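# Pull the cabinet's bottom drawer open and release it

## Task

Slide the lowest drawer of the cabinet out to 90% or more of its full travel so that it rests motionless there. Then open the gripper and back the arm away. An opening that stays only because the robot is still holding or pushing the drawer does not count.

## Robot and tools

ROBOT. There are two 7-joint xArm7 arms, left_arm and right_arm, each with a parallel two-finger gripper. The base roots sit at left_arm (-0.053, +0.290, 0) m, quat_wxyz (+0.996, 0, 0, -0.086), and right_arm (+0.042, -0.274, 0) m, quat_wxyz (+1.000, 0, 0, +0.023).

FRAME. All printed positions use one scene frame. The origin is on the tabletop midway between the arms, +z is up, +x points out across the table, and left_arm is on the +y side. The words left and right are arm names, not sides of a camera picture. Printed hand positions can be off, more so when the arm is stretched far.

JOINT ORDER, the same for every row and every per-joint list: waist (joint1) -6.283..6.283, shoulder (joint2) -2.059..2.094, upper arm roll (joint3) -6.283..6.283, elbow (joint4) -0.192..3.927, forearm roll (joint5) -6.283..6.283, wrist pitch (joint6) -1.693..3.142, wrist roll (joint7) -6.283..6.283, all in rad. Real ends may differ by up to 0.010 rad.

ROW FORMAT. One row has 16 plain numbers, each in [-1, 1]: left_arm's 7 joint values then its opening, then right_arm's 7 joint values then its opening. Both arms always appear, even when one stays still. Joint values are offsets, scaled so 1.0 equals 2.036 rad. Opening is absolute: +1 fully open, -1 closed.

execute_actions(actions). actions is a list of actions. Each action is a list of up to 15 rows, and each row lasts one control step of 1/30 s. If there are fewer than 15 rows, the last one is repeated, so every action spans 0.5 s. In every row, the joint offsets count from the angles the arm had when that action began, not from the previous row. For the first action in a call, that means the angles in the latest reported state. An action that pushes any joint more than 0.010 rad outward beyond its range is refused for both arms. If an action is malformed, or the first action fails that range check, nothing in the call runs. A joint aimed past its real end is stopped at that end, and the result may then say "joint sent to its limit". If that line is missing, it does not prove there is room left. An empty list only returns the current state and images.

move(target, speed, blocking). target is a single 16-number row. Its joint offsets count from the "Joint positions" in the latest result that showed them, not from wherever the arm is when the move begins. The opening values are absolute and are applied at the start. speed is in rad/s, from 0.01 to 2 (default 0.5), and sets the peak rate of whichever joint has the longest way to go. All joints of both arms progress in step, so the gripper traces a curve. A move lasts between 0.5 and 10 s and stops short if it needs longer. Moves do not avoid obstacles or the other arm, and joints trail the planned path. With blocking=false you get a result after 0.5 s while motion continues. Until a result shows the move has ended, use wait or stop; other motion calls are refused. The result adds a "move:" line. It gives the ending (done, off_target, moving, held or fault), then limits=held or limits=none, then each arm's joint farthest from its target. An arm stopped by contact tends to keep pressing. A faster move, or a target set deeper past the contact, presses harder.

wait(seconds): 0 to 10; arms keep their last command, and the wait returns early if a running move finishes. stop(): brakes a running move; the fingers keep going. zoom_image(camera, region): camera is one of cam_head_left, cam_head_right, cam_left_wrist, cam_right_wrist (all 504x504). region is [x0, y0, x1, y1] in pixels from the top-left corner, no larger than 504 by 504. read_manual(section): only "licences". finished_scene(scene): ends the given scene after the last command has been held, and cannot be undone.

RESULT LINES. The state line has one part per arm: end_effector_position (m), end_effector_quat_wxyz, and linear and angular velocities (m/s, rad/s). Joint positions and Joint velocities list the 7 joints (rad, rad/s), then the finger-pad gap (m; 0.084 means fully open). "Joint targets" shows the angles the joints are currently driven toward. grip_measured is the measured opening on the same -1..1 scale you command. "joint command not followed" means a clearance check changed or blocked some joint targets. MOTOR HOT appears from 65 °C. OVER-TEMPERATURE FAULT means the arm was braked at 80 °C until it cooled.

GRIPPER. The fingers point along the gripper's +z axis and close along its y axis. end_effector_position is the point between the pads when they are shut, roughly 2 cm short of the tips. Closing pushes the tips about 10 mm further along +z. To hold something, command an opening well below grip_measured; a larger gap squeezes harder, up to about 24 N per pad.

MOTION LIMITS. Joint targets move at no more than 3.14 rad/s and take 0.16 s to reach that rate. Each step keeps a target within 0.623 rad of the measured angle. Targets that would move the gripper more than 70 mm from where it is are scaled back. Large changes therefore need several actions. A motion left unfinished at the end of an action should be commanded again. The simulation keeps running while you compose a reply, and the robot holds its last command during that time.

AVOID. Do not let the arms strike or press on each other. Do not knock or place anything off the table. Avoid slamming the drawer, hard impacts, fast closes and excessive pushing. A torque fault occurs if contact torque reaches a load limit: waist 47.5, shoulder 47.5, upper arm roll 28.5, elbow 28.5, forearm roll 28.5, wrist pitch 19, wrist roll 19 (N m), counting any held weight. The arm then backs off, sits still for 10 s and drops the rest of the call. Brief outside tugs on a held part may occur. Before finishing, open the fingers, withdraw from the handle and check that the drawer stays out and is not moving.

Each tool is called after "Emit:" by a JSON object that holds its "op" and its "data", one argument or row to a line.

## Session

Emit:
{"op": "execute_actions", "data": {
  "actions": []
}}

Scene clock: 0.00 s.
left_arm: end_effector_position=(+0.3707, +0.1826, +0.3089) grip_measured=+1.00 end_effector_quat_wxyz=(-0.026, +0.993, -0.094, -0.073) end_effector_velocity=(+0.000, -0.000, +0.000) end_effector_angular_velocity=(-0.001, +0.000, +0.000) | right_arm: end_effector_position=(+0.3078, -0.3381, +0.3413) grip_measured=+1.00 end_effector_quat_wxyz=(+0.400, -0.495, +0.443, +0.632) end_effector_velocity=(+0.000, +0.000, -0.000) end_effector_angular_velocity=(-0.000, +0.000, +0.001)
Joint names: [waist, shoulder, upper arm roll, elbow, forearm roll, wrist pitch, wrist roll]
Joint positions: left_arm=[-0.072 -0.012 -0.017  1.36   0.027  1.525 -0.076  0.084] | right_arm=[-0.546  0.28  -0.353  1.147  0.761  2.483  0.649  0.084]
Joint velocities: left_arm=[ 0.     0.    -0.     0.    -0.001 -0.    -0.     0.   ] | right_arm=[ 0.001 -0.    -0.    -0.    -0.    -0.     0.     0.   ]
Joint targets: left_arm=[-0.072 -0.012 -0.017 1.360 0.027 1.525 -0.076] | right_arm=[-0.546 0.280 -0.353 1.147 0.761 2.483 0.649]

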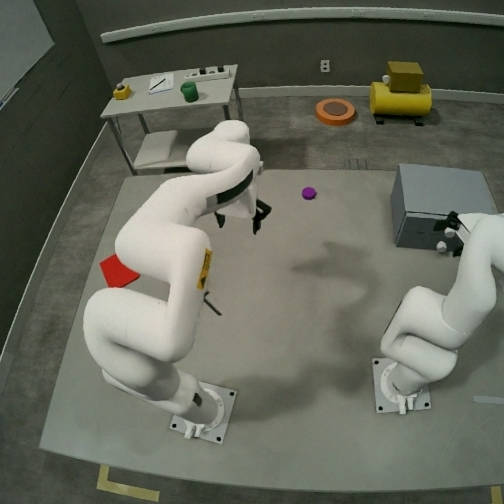

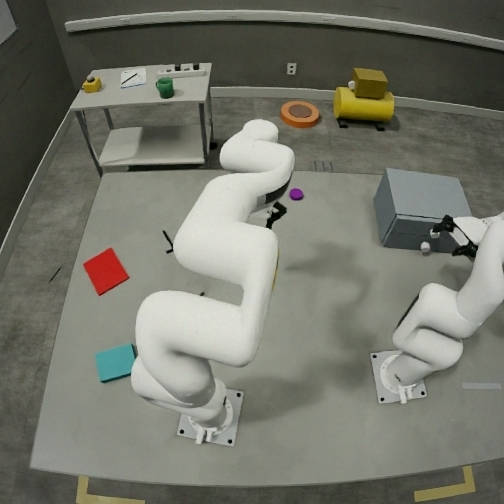

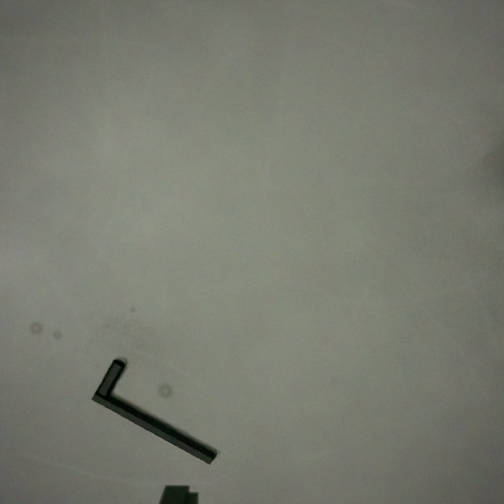

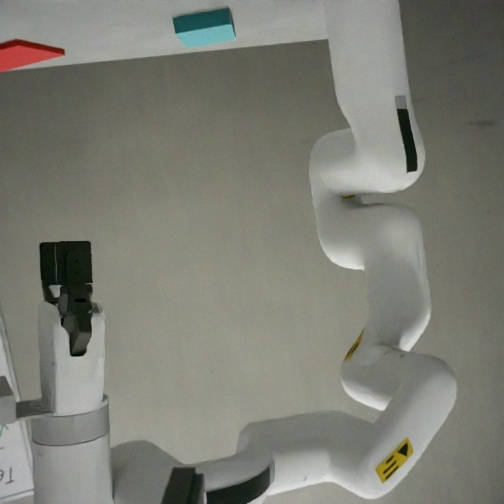

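Emit:
{"op": "zoom_image", "data": {
  "camera": "cam_head_right",
  "region": [364, 150, 504, 290]
}}

Emit:
{"op": "zoom_image", "data": {
  "camera": "cam_head_left",
  "region": [364, 150, 504, 290]
}}

Region (364, 150, 504, 290) of cam_head_right's 504x504 image, scaled by 3.600, with more detail than that image has.

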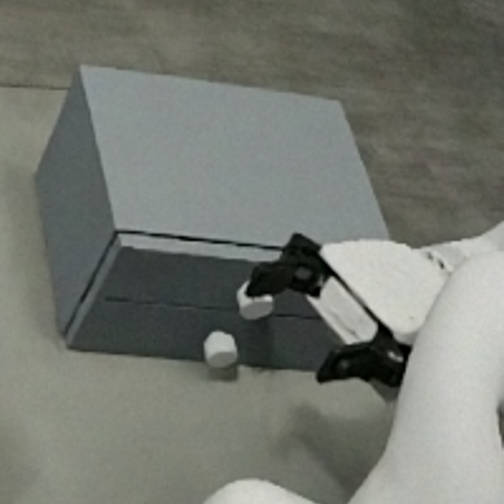

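Region (364, 150, 504, 290) of cam_head_left's 504x504 image, scaled by 3.600, with more detail than that image has.

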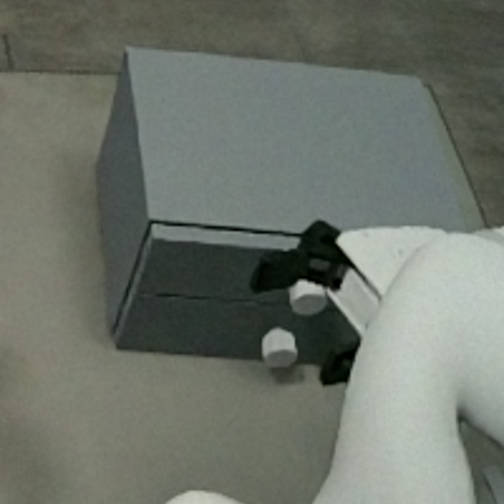

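Emit:
{"op": "move", "data": {
  "target": [0,0,0,0,0,0,0,1,-0.3573,-0.1866,0.1734,-0.1704,-0.5702,-0.8757,-0.089,1],
  "speed": 1.5
}}

Emit:
{"op": "move", "data": {
  "target": [0,0,0,0,0,0,0,1,0,0.1473,0,-0.1623,-0.4891,-0.8694,0,0.4],
  "speed": 1.5
}}

Scene clock: 64.80 s.
left_arm: end_effector_position=(+0.3707, +0.1826, +0.3089) grip_measured=+1.00 end_effector_quat_wxyz=(-0.026, +0.993, -0.094, -0.073) end_effector_velocity=(-0.000, -0.000, +0.000) end_effector_angular_velocity=(-0.002, -0.001, -0.001) | right_arm: end_effector_position=(+0.1624, -0.7295, +0.1866) grip_measured=+1.00 end_effector_quat_wxyz=(+0.168, +0.749, -0.639, +0.038) end_effector_velocity=(-0.001, -0.002, +0.002) end_effector_angular_velocity=(-0.007, -0.002, -0.002)
Joint names: [waist, shoulder, upper arm roll, elbow, forearm roll, wrist pitch, wrist roll]
Joint positions: left_arm=[-0.072 -0.012 -0.017  1.36   0.027  1.525 -0.076  0.084] | right_arm=[-1.272 -0.1   -0.     0.8   -0.399  0.701  0.468  0.084]
Joint velocities: left_arm=[ 0.    -0.001  0.     0.    -0.002  0.     0.002  0.   ] | right_arm=[-0.003 -0.003 -0.001  0.002 -0.002 -0.003 -0.     0.   ]
Joint targets: left_arm=[-0.072 -0.012 -0.017 1.360 0.027 1.525 -0.076] | right_arm=[-1.273 -0.100 -0.000 0.800 -0.400 0.700 0.468]
move: done; limits=none; left_arm: farthest joint: the waist, 0.000 radians from its target (0.000 radians at the start); right_arm: farthest joint: the waist, 0.001 radians from its target (0.728 radians at the start)

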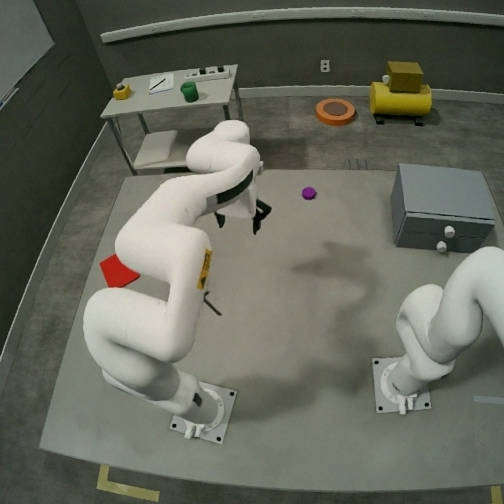

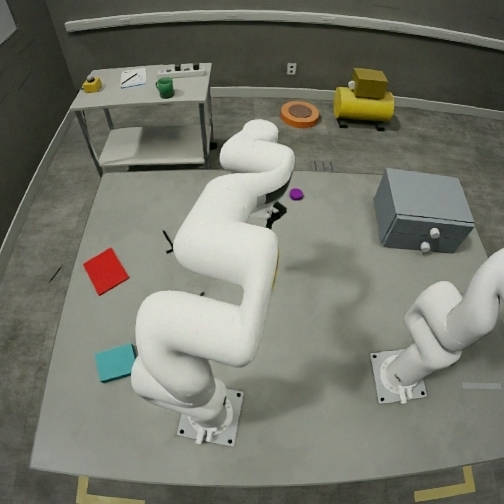

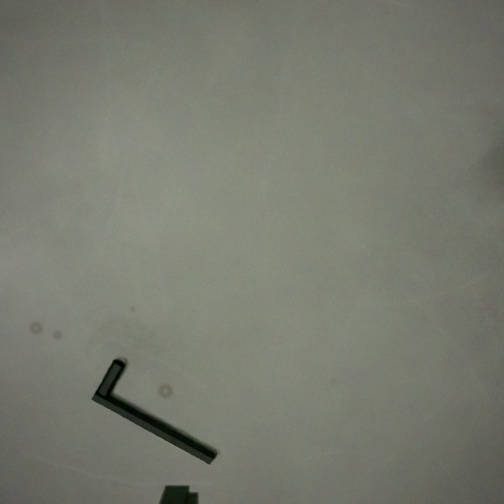

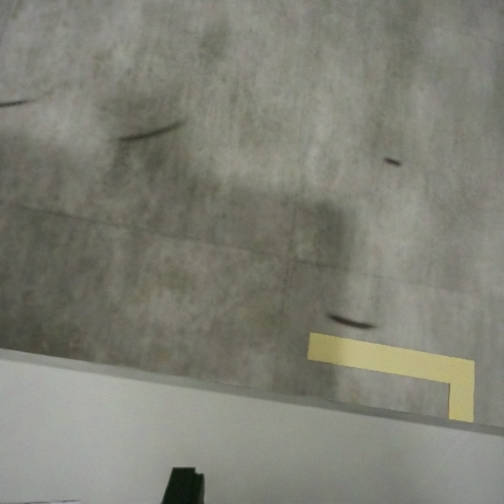

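Scene clock: 66.63 s.
left_arm: end_effector_position=(+0.3707, +0.1826, +0.3089) grip_measured=+1.00 end_effector_quat_wxyz=(-0.026, +0.993, -0.094, -0.073) end_effector_velocity=(-0.000, +0.000, +0.000) end_effector_angular_velocity=(-0.001, -0.000, -0.000) | right_arm: end_effector_position=(+0.3929, -0.5032, +0.1940) grip_measured=+0.39 end_effector_quat_wxyz=(-0.056, +0.841, -0.059, +0.534) end_effector_velocity=(+0.000, +0.003, -0.001) end_effector_angular_velocity=(+0.005, -0.001, +0.006)
Joint names: [waist, shoulder, upper arm roll, elbow, forearm roll, wrist pitch, wrist roll]
Joint positions: left_arm=[-0.072 -0.012 -0.017  1.36   0.027  1.525 -0.076  0.084] | right_arm=[-1.273  0.2   -0.     0.47  -1.395 -1.069  0.468  0.061]
Joint velocities: left_arm=[ 0.    -0.001  0.001 -0.001 -0.001 -0.001  0.001 -0.   ] | right_arm=[ 0.001  0.002  0.001 -0.003 -0.002 -0.003 -0.    -0.   ]
Joint targets: left_arm=[-0.072 -0.012 -0.017 1.360 0.027 1.525 -0.076] | right_arm=[-1.272 0.200 -0.000 0.470 -1.395 -1.069 0.468]
move: done; limits=none; left_arm: farthest joint: the waist, 0.000 radians from its target (0.000 radians at the start); right_arm: farthest joint: the waist, 0.001 radians from its target (0.000 radians at the start)

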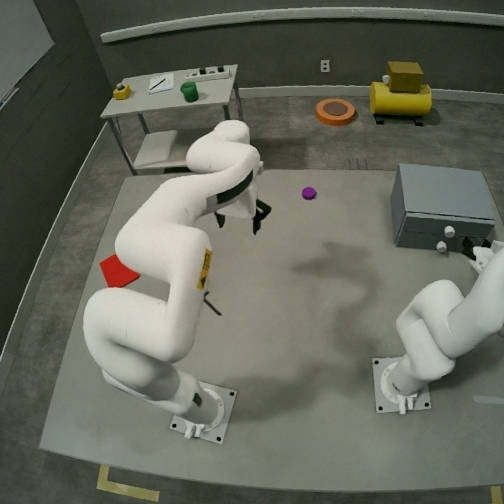

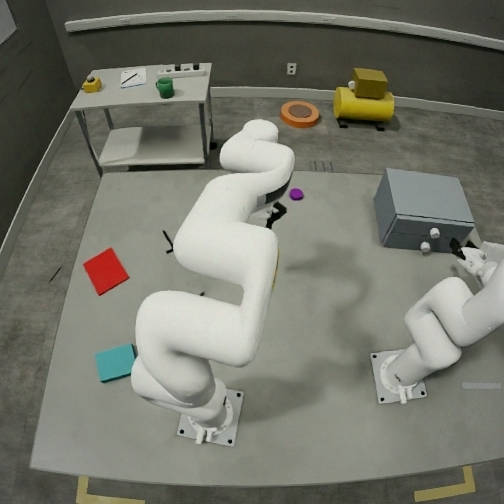

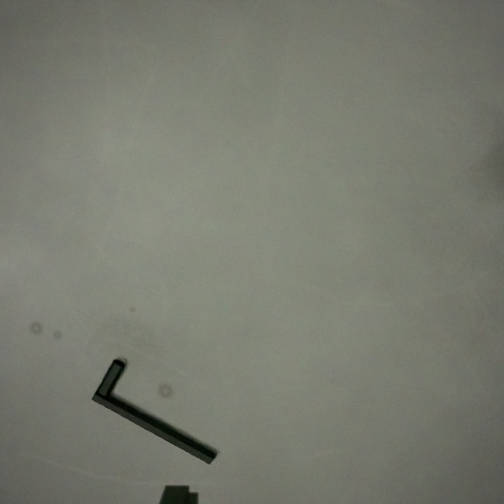

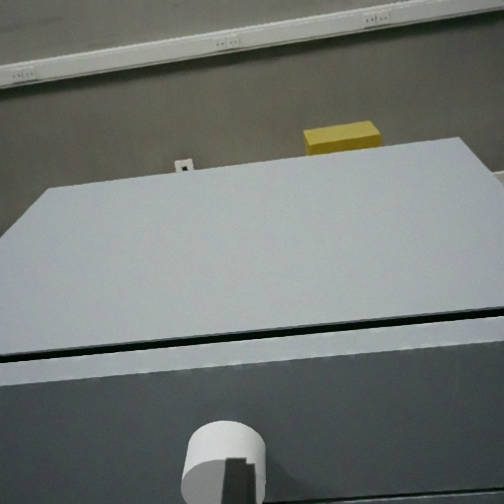

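Emit:
{"op": "move", "data": {
  "target": [0,0,0,0,0,0,0,1,0,0.2215,0,0,0,0,0,0.4],
  "speed": 0.7
}}

Scene clock: 76.83 s.
left_arm: end_effector_position=(+0.3707, +0.1826, +0.3089) grip_measured=+1.00 end_effector_quat_wxyz=(-0.026, +0.993, -0.094, -0.073) end_effector_velocity=(+0.000, +0.000, +0.001) end_effector_angular_velocity=(-0.001, -0.002, +0.001) | right_arm: end_effector_position=(+0.3710, -0.4423, +0.0562) grip_measured=+0.39 end_effector_quat_wxyz=(-0.226, +0.849, -0.173, +0.445) end_effector_velocity=(-0.001, +0.002, -0.001) end_effector_angular_velocity=(+0.006, +0.003, -0.000)
Joint names: [waist, shoulder, upper arm roll, elbow, forearm roll, wrist pitch, wrist roll]
Joint positions: left_arm=[-0.072 -0.012 -0.017  1.36   0.027  1.525 -0.076  0.084] | right_arm=[-1.273  0.649 -0.     0.471 -1.395 -1.069  0.468  0.061]
Joint velocities: left_arm=[ 0.    -0.001  0.001  0.001 -0.    -0.     0.    -0.   ] | right_arm=[-0.     0.003 -0.    -0.004 -0.     0.001  0.     0.   ]
Joint targets: left_arm=[-0.072 -0.012 -0.017 1.360 0.027 1.525 -0.076] | right_arm=[-1.273 0.651 -0.000 0.470 -1.395 -1.069 0.468]
move: done; limits=none; left_arm: farthest joint: the waist, 0.000 radians from its target (0.000 radians at the start); right_arm: farthest joint: the shoulder, 0.001 radians from its target (0.451 radians at the start)

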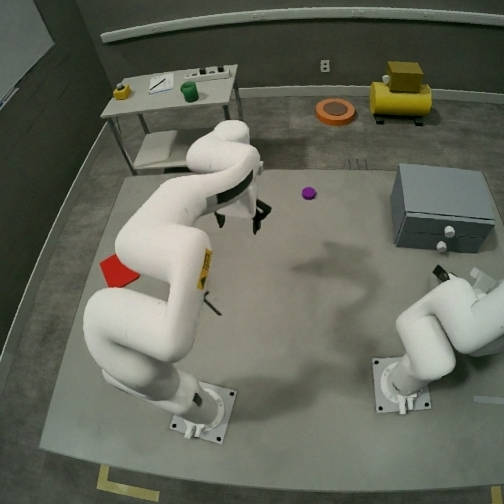

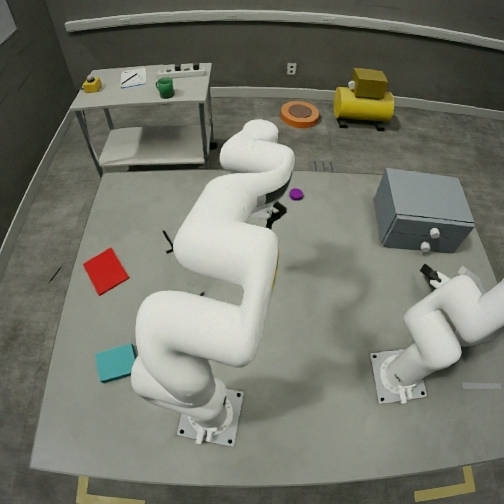

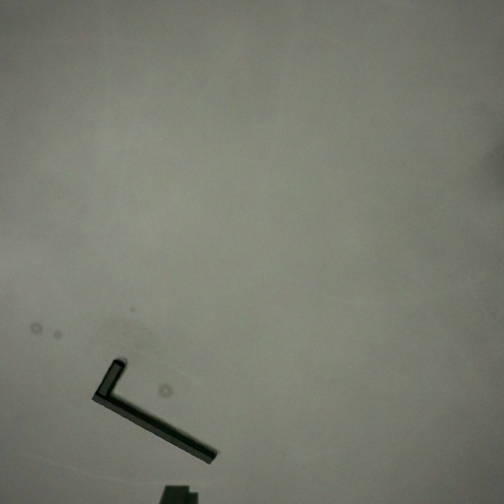

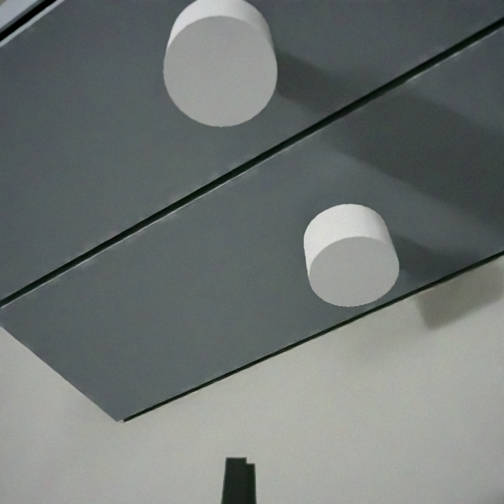

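Emit:
{"op": "zoom_image", "data": {
  "camera": "cam_right_wrist",
  "region": [150, 0, 430, 320]
}}

Region (150, 0, 430, 320) of cam_right_wrist's 504x504 image, scaled by 1.575, with more detail than that image has; it fills the left 441 columns of this view, and the rest is white.

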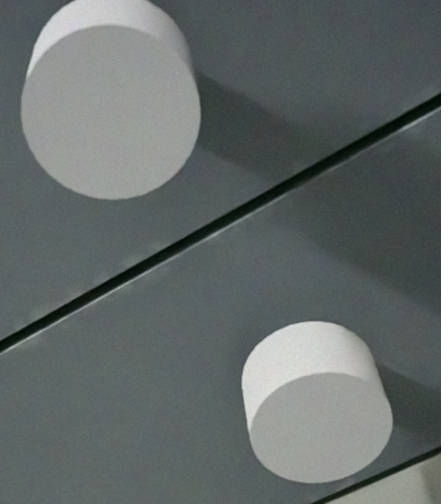

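Emit:
{"op": "move", "data": {
  "target": [0,0,0,0,0,0,0,1,0.1267,0.0433,0,0.0926,0.0966,-0.0027,0.0532,0.3],
  "speed": 0.35
}}

Scene clock: 116.10 s.
left_arm: end_effector_position=(+0.3707, +0.1826, +0.3089) grip_measured=+1.00 end_effector_quat_wxyz=(-0.026, +0.993, -0.094, -0.073) end_effector_velocity=(+0.000, +0.000, +0.000) end_effector_angular_velocity=(-0.001, -0.001, +0.003) | right_arm: end_effector_position=(+0.4520, -0.4486, +0.0408) grip_measured=+0.29 end_effector_quat_wxyz=(-0.224, +0.850, -0.168, +0.447) end_effector_velocity=(+0.002, +0.000, +0.000) end_effector_angular_velocity=(-0.002, -0.003, +0.003)
Joint names: [waist, shoulder, upper arm roll, elbow, forearm roll, wrist pitch, wrist roll]
Joint positions: left_arm=[-0.072 -0.012 -0.017  1.36   0.027  1.525 -0.076  0.084] | right_arm=[-1.015  0.737 -0.001  0.659 -1.198 -1.075  0.576  0.056]
Joint velocities: left_arm=[-0.    -0.001  0.001  0.    -0.001 -0.    -0.001  0.   ] | right_arm=[ 0.003  0.001  0.002  0.005  0.001 -0.     0.     0.   ]
Joint targets: left_arm=[-0.072 -0.012 -0.017 1.360 0.027 1.525 -0.076] | right_arm=[-1.015 0.738 -0.000 0.659 -1.198 -1.075 0.576]
move: done; limits=none; left_arm: farthest joint: the waist, 0.000 radians from its target (0.000 radians at the start); right_arm: farthest joint: the upper arm roll, 0.001 radians from its target (0.000 radians at the start)

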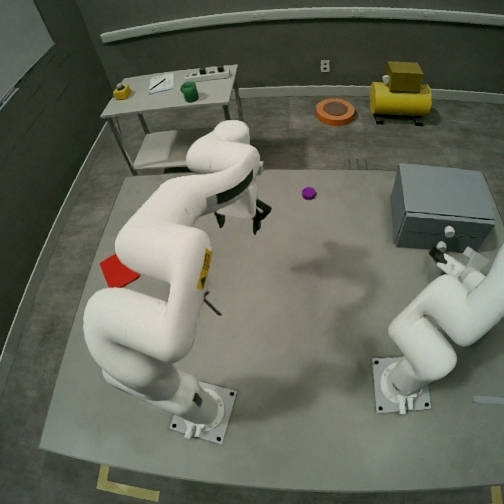

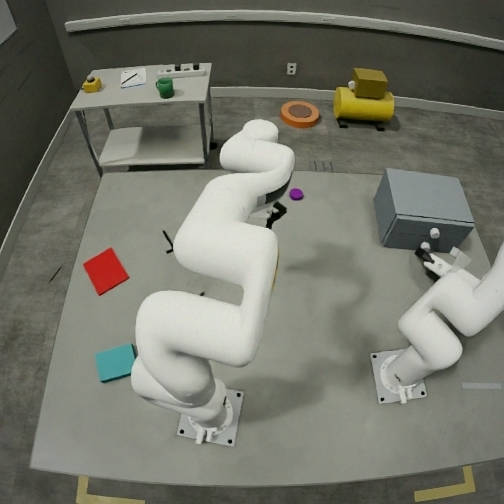

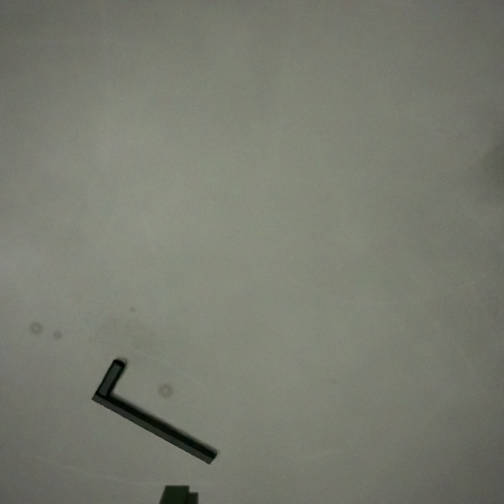

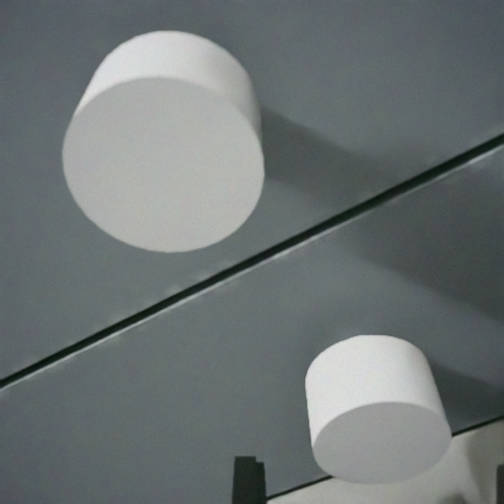

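Emit:
{"op": "move", "data": {
  "target": [0,0,0,0,0,0,0,1,0.0151,-0.0115,0,0.0287,-0.0058,0.0145,0.0429,0.3],
  "speed": 0.17
}}

Scene clock: 143.53 s.
left_arm: end_effector_position=(+0.3707, +0.1826, +0.3089) grip_measured=+1.00 end_effector_quat_wxyz=(-0.026, +0.993, -0.094, -0.073) end_effector_velocity=(+0.000, +0.000, -0.000) end_effector_angular_velocity=(-0.001, +0.001, +0.002) | right_arm: end_effector_position=(+0.4715, -0.4564, +0.0514) grip_measured=+0.29 end_effector_quat_wxyz=(-0.224, +0.850, -0.168, +0.446) end_effector_velocity=(+0.000, -0.000, +0.000) end_effector_angular_velocity=(-0.001, +0.000, +0.000)
Joint names: [waist, shoulder, upper arm roll, elbow, forearm roll, wrist pitch, wrist roll]
Joint positions: left_arm=[-0.072 -0.012 -0.017  1.36   0.027  1.525 -0.076  0.084] | right_arm=[-0.985  0.714 -0.001  0.717 -1.21  -1.045  0.664  0.056]
Joint velocities: left_arm=[ 0.     0.001  0.001 -0.    -0.001 -0.    -0.001 -0.   ] | right_arm=[ 0.    -0.001  0.     0.     0.     0.001  0.    -0.   ]
Joint targets: left_arm=[-0.072 -0.012 -0.017 1.360 0.027 1.525 -0.076] | right_arm=[-0.985 0.714 -0.001 0.717 -1.210 -1.045 0.664]
move: done; limits=none; left_arm: farthest joint: the waist, 0.000 radians from its target (0.000 radians at the start); right_arm: farthest joint: the shoulder, 0.001 radians from its target (0.024 radians at the start)

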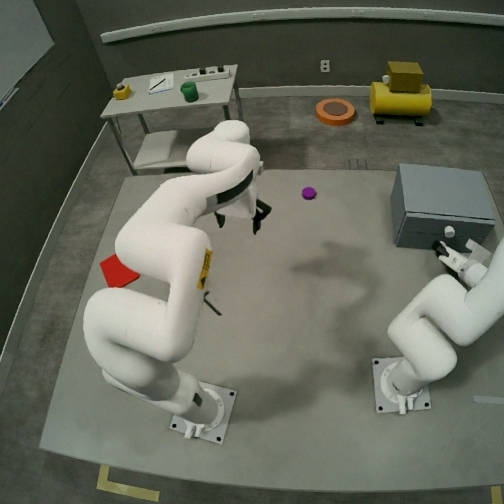

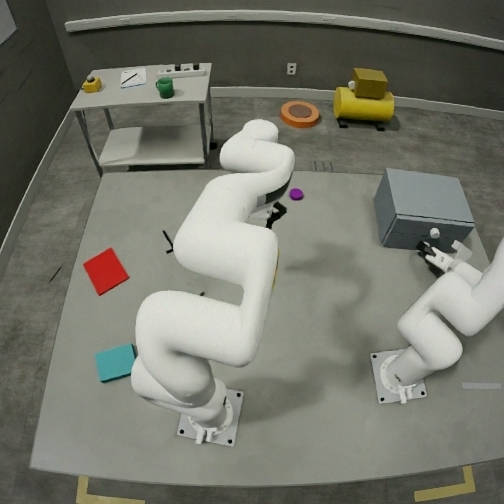

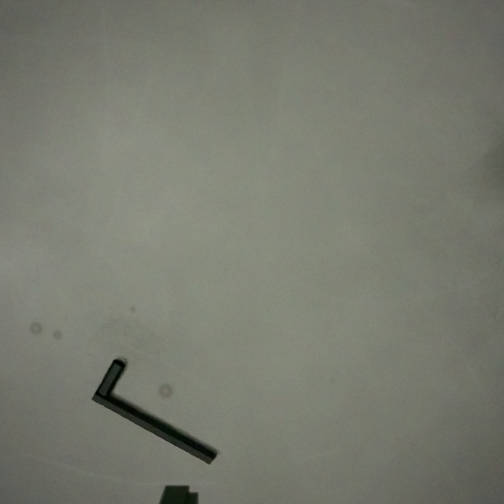

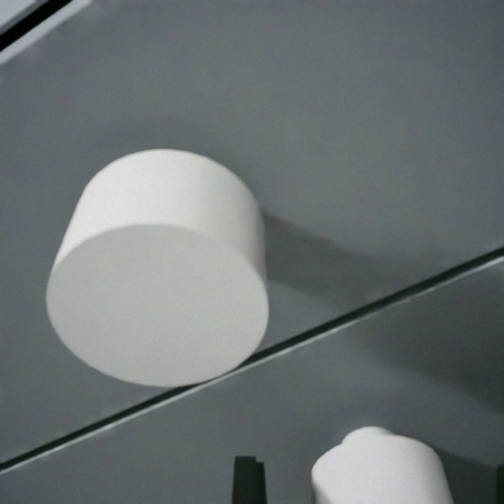

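Emit:
{"op": "execute_actions", "data": {
  "actions": [
    [[0,0,0,0,0,0,0,1,0,0,0,0,0,0,0,0.2],[0,0,0,0,0,0,0,1,0,0,0,0,0,0,0,0.1],[0,0,0,0,0,0,0,1,0,0,0,0,0,0,0,0.0],[0,0,0,0,0,0,0,1,0,0,0,0,0,0,0,-0.08],[0,0,0,0,0,0,0,1,0,0,0,0,0,0,0,-0.15],[0,0,0,0,0,0,0,1,0,0,0,0,0,0,0,-0.2],[0,0,0,0,0,0,0,1,0,0,0,0,0,0,0,-0.25],[0,0,0,0,0,0,0,1,0,0,0,0,0,0,0,-0.3],[0,0,0,0,0,0,0,1,0,0,0,0,0,0,0,-0.35],[0,0,0,0,0,0,0,1,0,0,0,0,0,0,0,-0.4],[0,0,0,0,0,0,0,1,0,0,0,0,0,0,0,-0.5],[0,0,0,0,0,0,0,1,0,0,0,0,0,0,0,-0.6],[0,0,0,0,0,0,0,1,0,0,0,0,0,0,0,-0.7],[0,0,0,0,0,0,0,1,0,0,0,0,0,0,0,-0.85],[0,0,0,0,0,0,0,1,0,0,0,0,0,0,0,-1]]
  ]
}}

Emit:
{"op": "move", "data": {
  "target": [0,0,0,0,0,0,0,1,-0.0483,-0.0116,0,-0.0500,-0.0275,-0.0106,-0.0421,-1],
  "speed": 0.2
}}

Scene clock: 150.37 s.
left_arm: end_effector_position=(+0.3707, +0.1826, +0.3089) grip_measured=+1.00 end_effector_quat_wxyz=(-0.026, +0.993, -0.094, -0.073) end_effector_velocity=(-0.000, -0.000, -0.000) end_effector_angular_velocity=(-0.000, +0.001, -0.002) | right_arm: end_effector_position=(+0.4715, -0.4561, +0.0516) grip_measured=-0.29 end_effector_quat_wxyz=(-0.224, +0.850, -0.168, +0.446) end_effector_velocity=(-0.000, -0.001, -0.000) end_effector_angular_velocity=(+0.000, +0.001, -0.002)
Joint names: [waist, shoulder, upper arm roll, elbow, forearm roll, wrist pitch, wrist roll]
Joint positions: left_arm=[-0.072 -0.012 -0.017  1.36   0.027  1.525 -0.076  0.084] | right_arm=[-0.985  0.714 -0.001  0.717 -1.21  -1.046  0.664  0.032]
Joint velocities: left_arm=[-0.     0.001 -0.001 -0.    -0.    -0.     0.001  0.   ] | right_arm=[-0.001 -0.     0.    -0.     0.001  0.001  0.001  0.   ]
Joint targets: left_arm=[-0.072 -0.012 -0.017 1.360 0.027 1.525 -0.076] | right_arm=[-0.985 0.714 -0.001 0.717 -1.210 -1.045 0.664]

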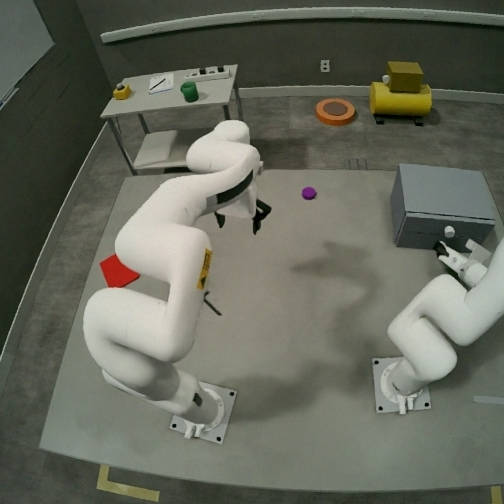

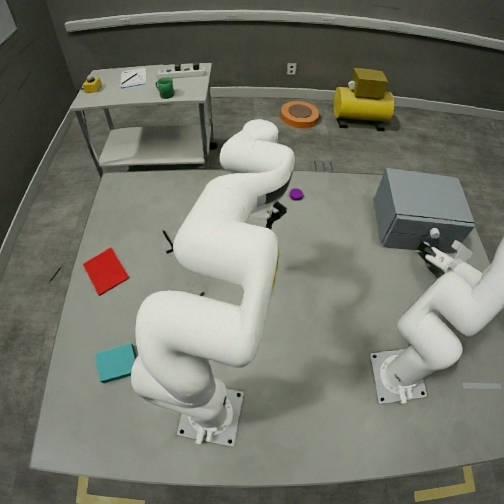

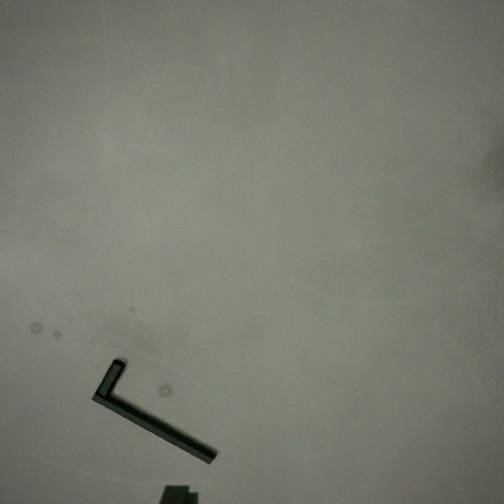

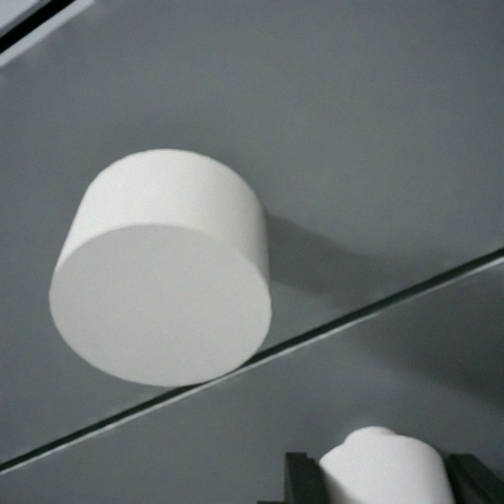

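Scene clock: 151.23 s.
left_arm: end_effector_position=(+0.3707, +0.1826, +0.3089) grip_measured=+1.00 end_effector_quat_wxyz=(-0.026, +0.993, -0.094, -0.073) end_effector_velocity=(+0.000, +0.001, +0.000) end_effector_angular_velocity=(+0.001, -0.000, +0.002) | right_arm: end_effector_position=(+0.4316, -0.4525, +0.0514) grip_measured=-0.29 end_effector_quat_wxyz=(-0.224, +0.850, -0.168, +0.446) end_effector_velocity=(+0.000, +0.000, +0.001) end_effector_angular_velocity=(-0.001, -0.001, +0.000)
Joint names: [waist, shoulder, upper arm roll, elbow, forearm roll, wrist pitch, wrist roll]
Joint positions: left_arm=[-0.072 -0.012 -0.017  1.36   0.027  1.525 -0.076  0.084] | right_arm=[-1.083  0.69  -0.001  0.615 -1.266 -1.067  0.578  0.032]
Joint velocities: left_arm=[ 0.    -0.001  0.002 -0.001  0.001 -0.    -0.     0.   ] | right_arm=[-0.001 -0.001  0.001 -0.001 -0.     0.    -0.     0.   ]
Joint targets: left_arm=[-0.072 -0.012 -0.017 1.360 0.027 1.525 -0.076] | right_arm=[-1.083 0.690 -0.001 0.615 -1.266 -1.067 0.578]
move: done; limits=none; left_arm: farthest joint: the waist, 0.000 radians from its target (0.000 radians at the start); right_arm: farthest joint: the wrist pitch, 0.001 radians from its target (0.022 radians at the start)

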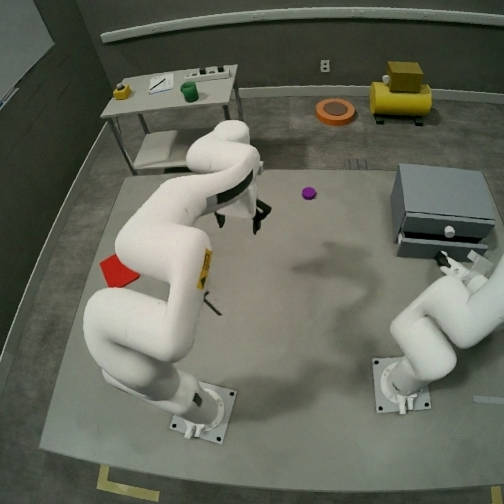

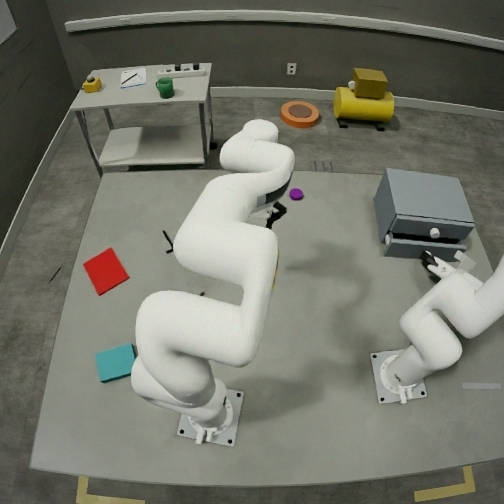

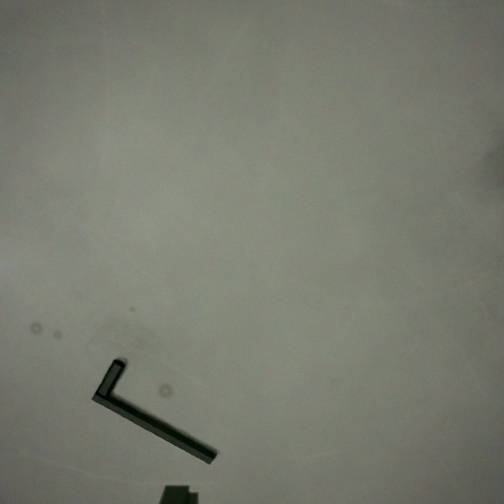

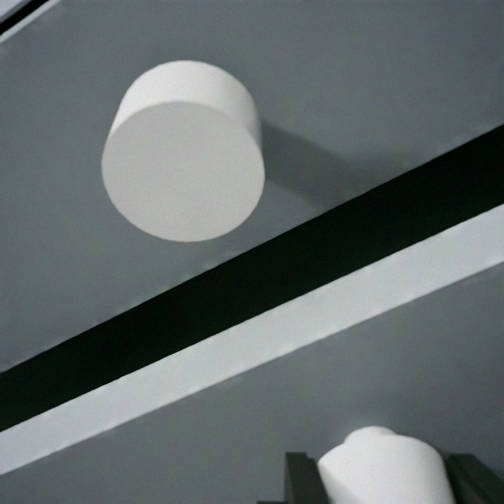

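Emit:
{"op": "move", "data": {
  "target": [0,0,0,0,0,0,0,1,-0.0757,-0.0087,0,-0.0509,-0.0519,-0.0019,-0.0491,-1],
  "speed": 0.3
}}

Emit:
{"op": "move", "data": {
  "target": [0,0,0,0,0,0,0,1,-0.0963,-0.0039,0,-0.0358,-0.0754,0.0140,-0.0387,-1],
  "speed": 0.35
}}

Scene clock: 155.47 s.
left_arm: end_effector_position=(+0.3707, +0.1826, +0.3089) grip_measured=+1.00 end_effector_quat_wxyz=(-0.026, +0.993, -0.094, -0.073) end_effector_velocity=(-0.000, -0.000, +0.000) end_effector_angular_velocity=(-0.000, -0.000, +0.001) | right_arm: end_effector_position=(+0.3821, -0.4480, +0.0513) grip_measured=-0.29 end_effector_quat_wxyz=(-0.223, +0.850, -0.168, +0.446) end_effector_velocity=(-0.000, +0.001, +0.000) end_effector_angular_velocity=(+0.001, -0.001, -0.000)
Joint names: [waist, shoulder, upper arm roll, elbow, forearm roll, wrist pitch, wrist roll]
Joint positions: left_arm=[-0.072 -0.012 -0.017  1.36   0.027  1.525 -0.076  0.084] | right_arm=[-1.237  0.673 -0.002  0.512 -1.371 -1.07   0.478  0.032]
Joint velocities: left_arm=[-0.    -0.    -0.    -0.    -0.001  0.    -0.001  0.   ] | right_arm=[-0.002 -0.     0.001 -0.002 -0.001 -0.001 -0.001  0.   ]
Joint targets: left_arm=[-0.072 -0.012 -0.017 1.360 0.027 1.525 -0.076] | right_arm=[-1.237 0.673 -0.001 0.512 -1.372 -1.071 0.478]
move: done; limits=none; left_arm: farthest joint: the waist, 0.000 radians from its target (0.000 radians at the start); right_arm: farthest joint: the upper arm roll, 0.001 radians from its target (0.000 radians at the start)

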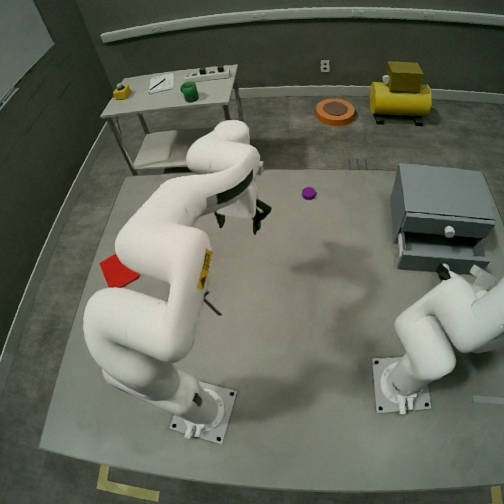

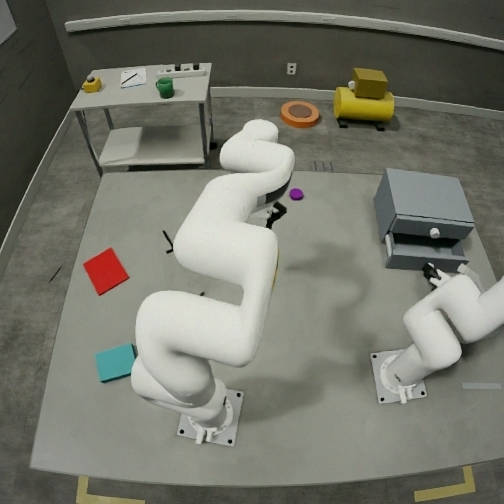

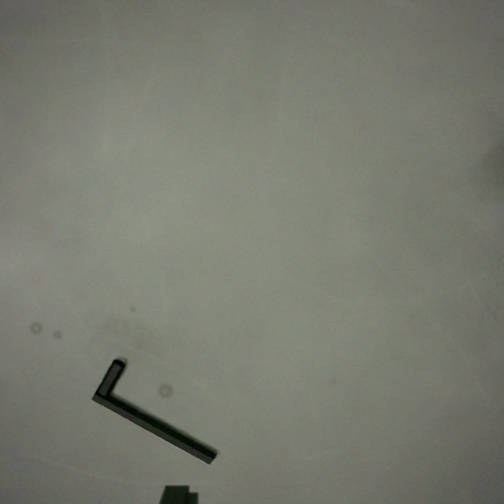

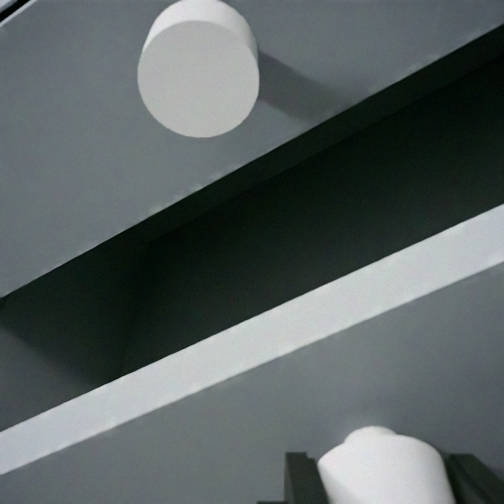

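Scene clock: 156.40 s.
left_arm: end_effector_position=(+0.3707, +0.1826, +0.3089) grip_measured=+1.00 end_effector_quat_wxyz=(-0.026, +0.993, -0.094, -0.073) end_effector_velocity=(+0.000, +0.000, +0.001) end_effector_angular_velocity=(+0.001, -0.002, -0.002) | right_arm: end_effector_position=(+0.3324, -0.4437, +0.0512) grip_measured=-0.29 end_effector_quat_wxyz=(-0.223, +0.850, -0.169, +0.446) end_effector_velocity=(+0.000, +0.000, +0.000) end_effector_angular_velocity=(+0.000, -0.002, +0.001)
Joint names: [waist, shoulder, upper arm roll, elbow, forearm roll, wrist pitch, wrist roll]
Joint positions: left_arm=[-0.072 -0.012 -0.017  1.36   0.027  1.525 -0.076  0.084] | right_arm=[-1.433  0.665 -0.002  0.44  -1.524 -1.041  0.399  0.032]
Joint velocities: left_arm=[ 0.    -0.001 -0.     0.001  0.002 -0.     0.001  0.   ] | right_arm=[-0.001  0.     0.001 -0.    -0.001 -0.001 -0.    -0.   ]
Joint targets: left_arm=[-0.072 -0.012 -0.017 1.360 0.027 1.525 -0.076] | right_arm=[-1.433 0.665 -0.002 0.439 -1.525 -1.042 0.399]
move: done; limits=none; left_arm: farthest joint: the waist, 0.000 radians from its target (0.000 radians at the start); right_arm: farthest joint: the elbow, 0.001 radians from its target (0.073 radians at the start)

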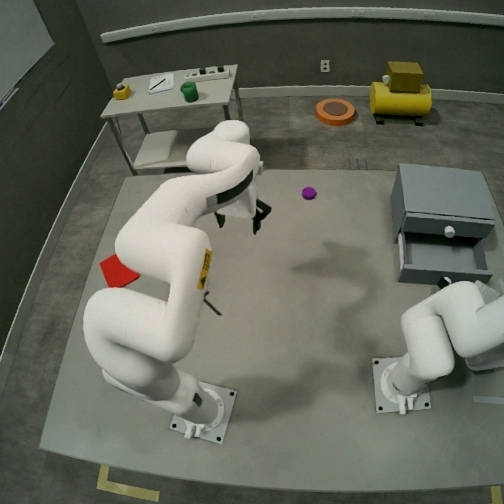

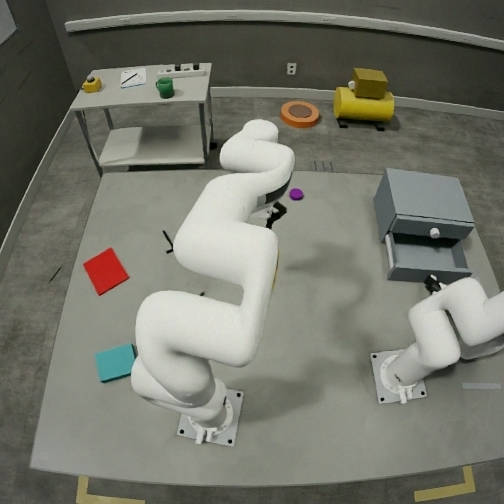

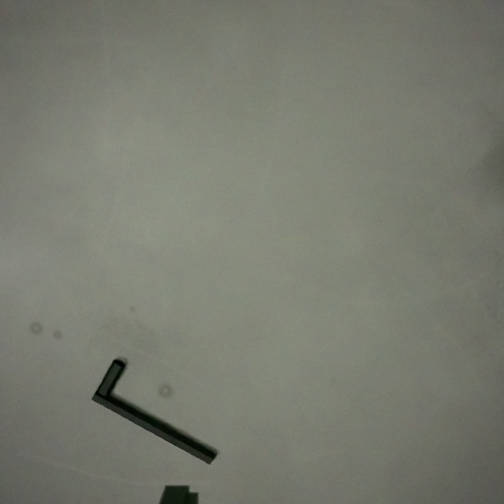

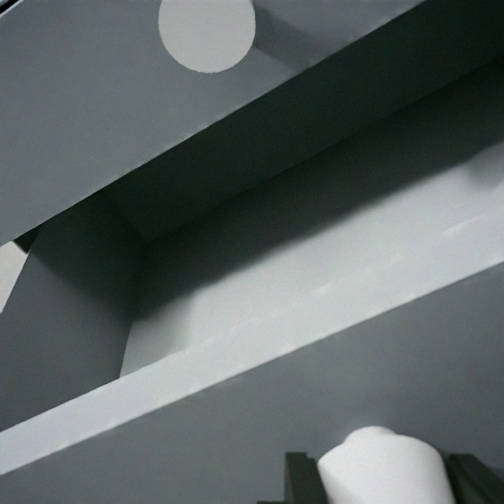

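Emit:
{"op": "move", "data": {
  "target": [0,0,0,0,0,0,0,1,-0.1135,-0.0011,0,-0.0131,-0.1039,0.0280,-0.0125,-1],
  "speed": 0.3
}}

Scene clock: 164.67 s.
left_arm: end_effector_position=(+0.3707, +0.1826, +0.3089) grip_measured=+1.00 end_effector_quat_wxyz=(-0.026, +0.993, -0.094, -0.073) end_effector_velocity=(+0.000, +0.000, +0.000) end_effector_angular_velocity=(+0.000, -0.000, -0.001) | right_arm: end_effector_position=(+0.2823, -0.4397, +0.0511) grip_measured=-0.29 end_effector_quat_wxyz=(-0.223, +0.850, -0.169, +0.446) end_effector_velocity=(+0.000, +0.001, +0.000) end_effector_angular_velocity=(+0.000, -0.000, +0.002)
Joint names: [waist, shoulder, upper arm roll, elbow, forearm roll, wrist pitch, wrist roll]
Joint positions: left_arm=[-0.072 -0.012 -0.017  1.36   0.027  1.525 -0.076  0.084] | right_arm=[-1.664  0.663 -0.002  0.413 -1.735 -0.985  0.374  0.032]
Joint velocities: left_arm=[ 0.001  0.001 -0.     0.001  0.001  0.     0.001 -0.   ] | right_arm=[ 0.     0.     0.001 -0.001 -0.001  0.001 -0.    -0.   ]
Joint targets: left_arm=[-0.072 -0.012 -0.017 1.360 0.027 1.525 -0.076] | right_arm=[-1.664 0.663 -0.002 0.413 -1.736 -0.984 0.374]
move: done; limits=none; left_arm: farthest joint: the waist, 0.000 radians from its target (0.000 radians at the start); right_arm: farthest joint: the wrist pitch, 0.001 radians from its target (0.058 radians at the start)

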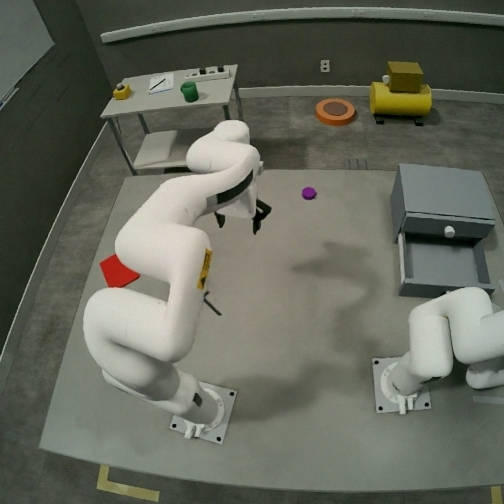

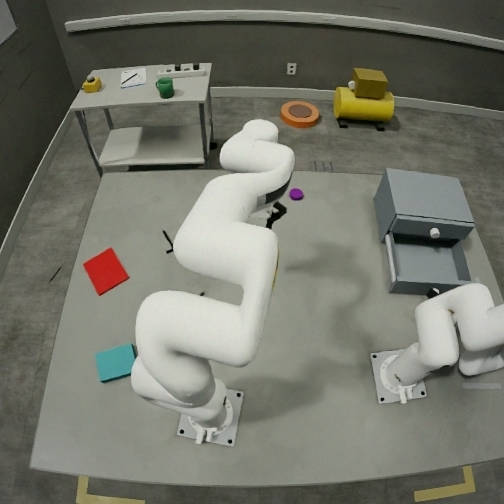

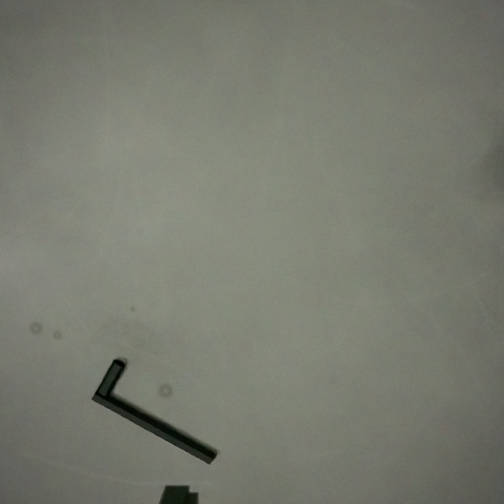

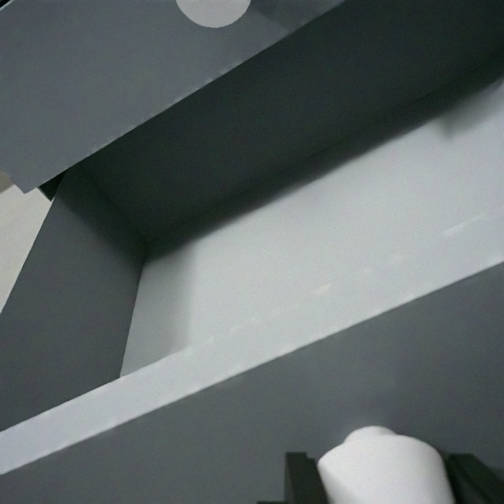

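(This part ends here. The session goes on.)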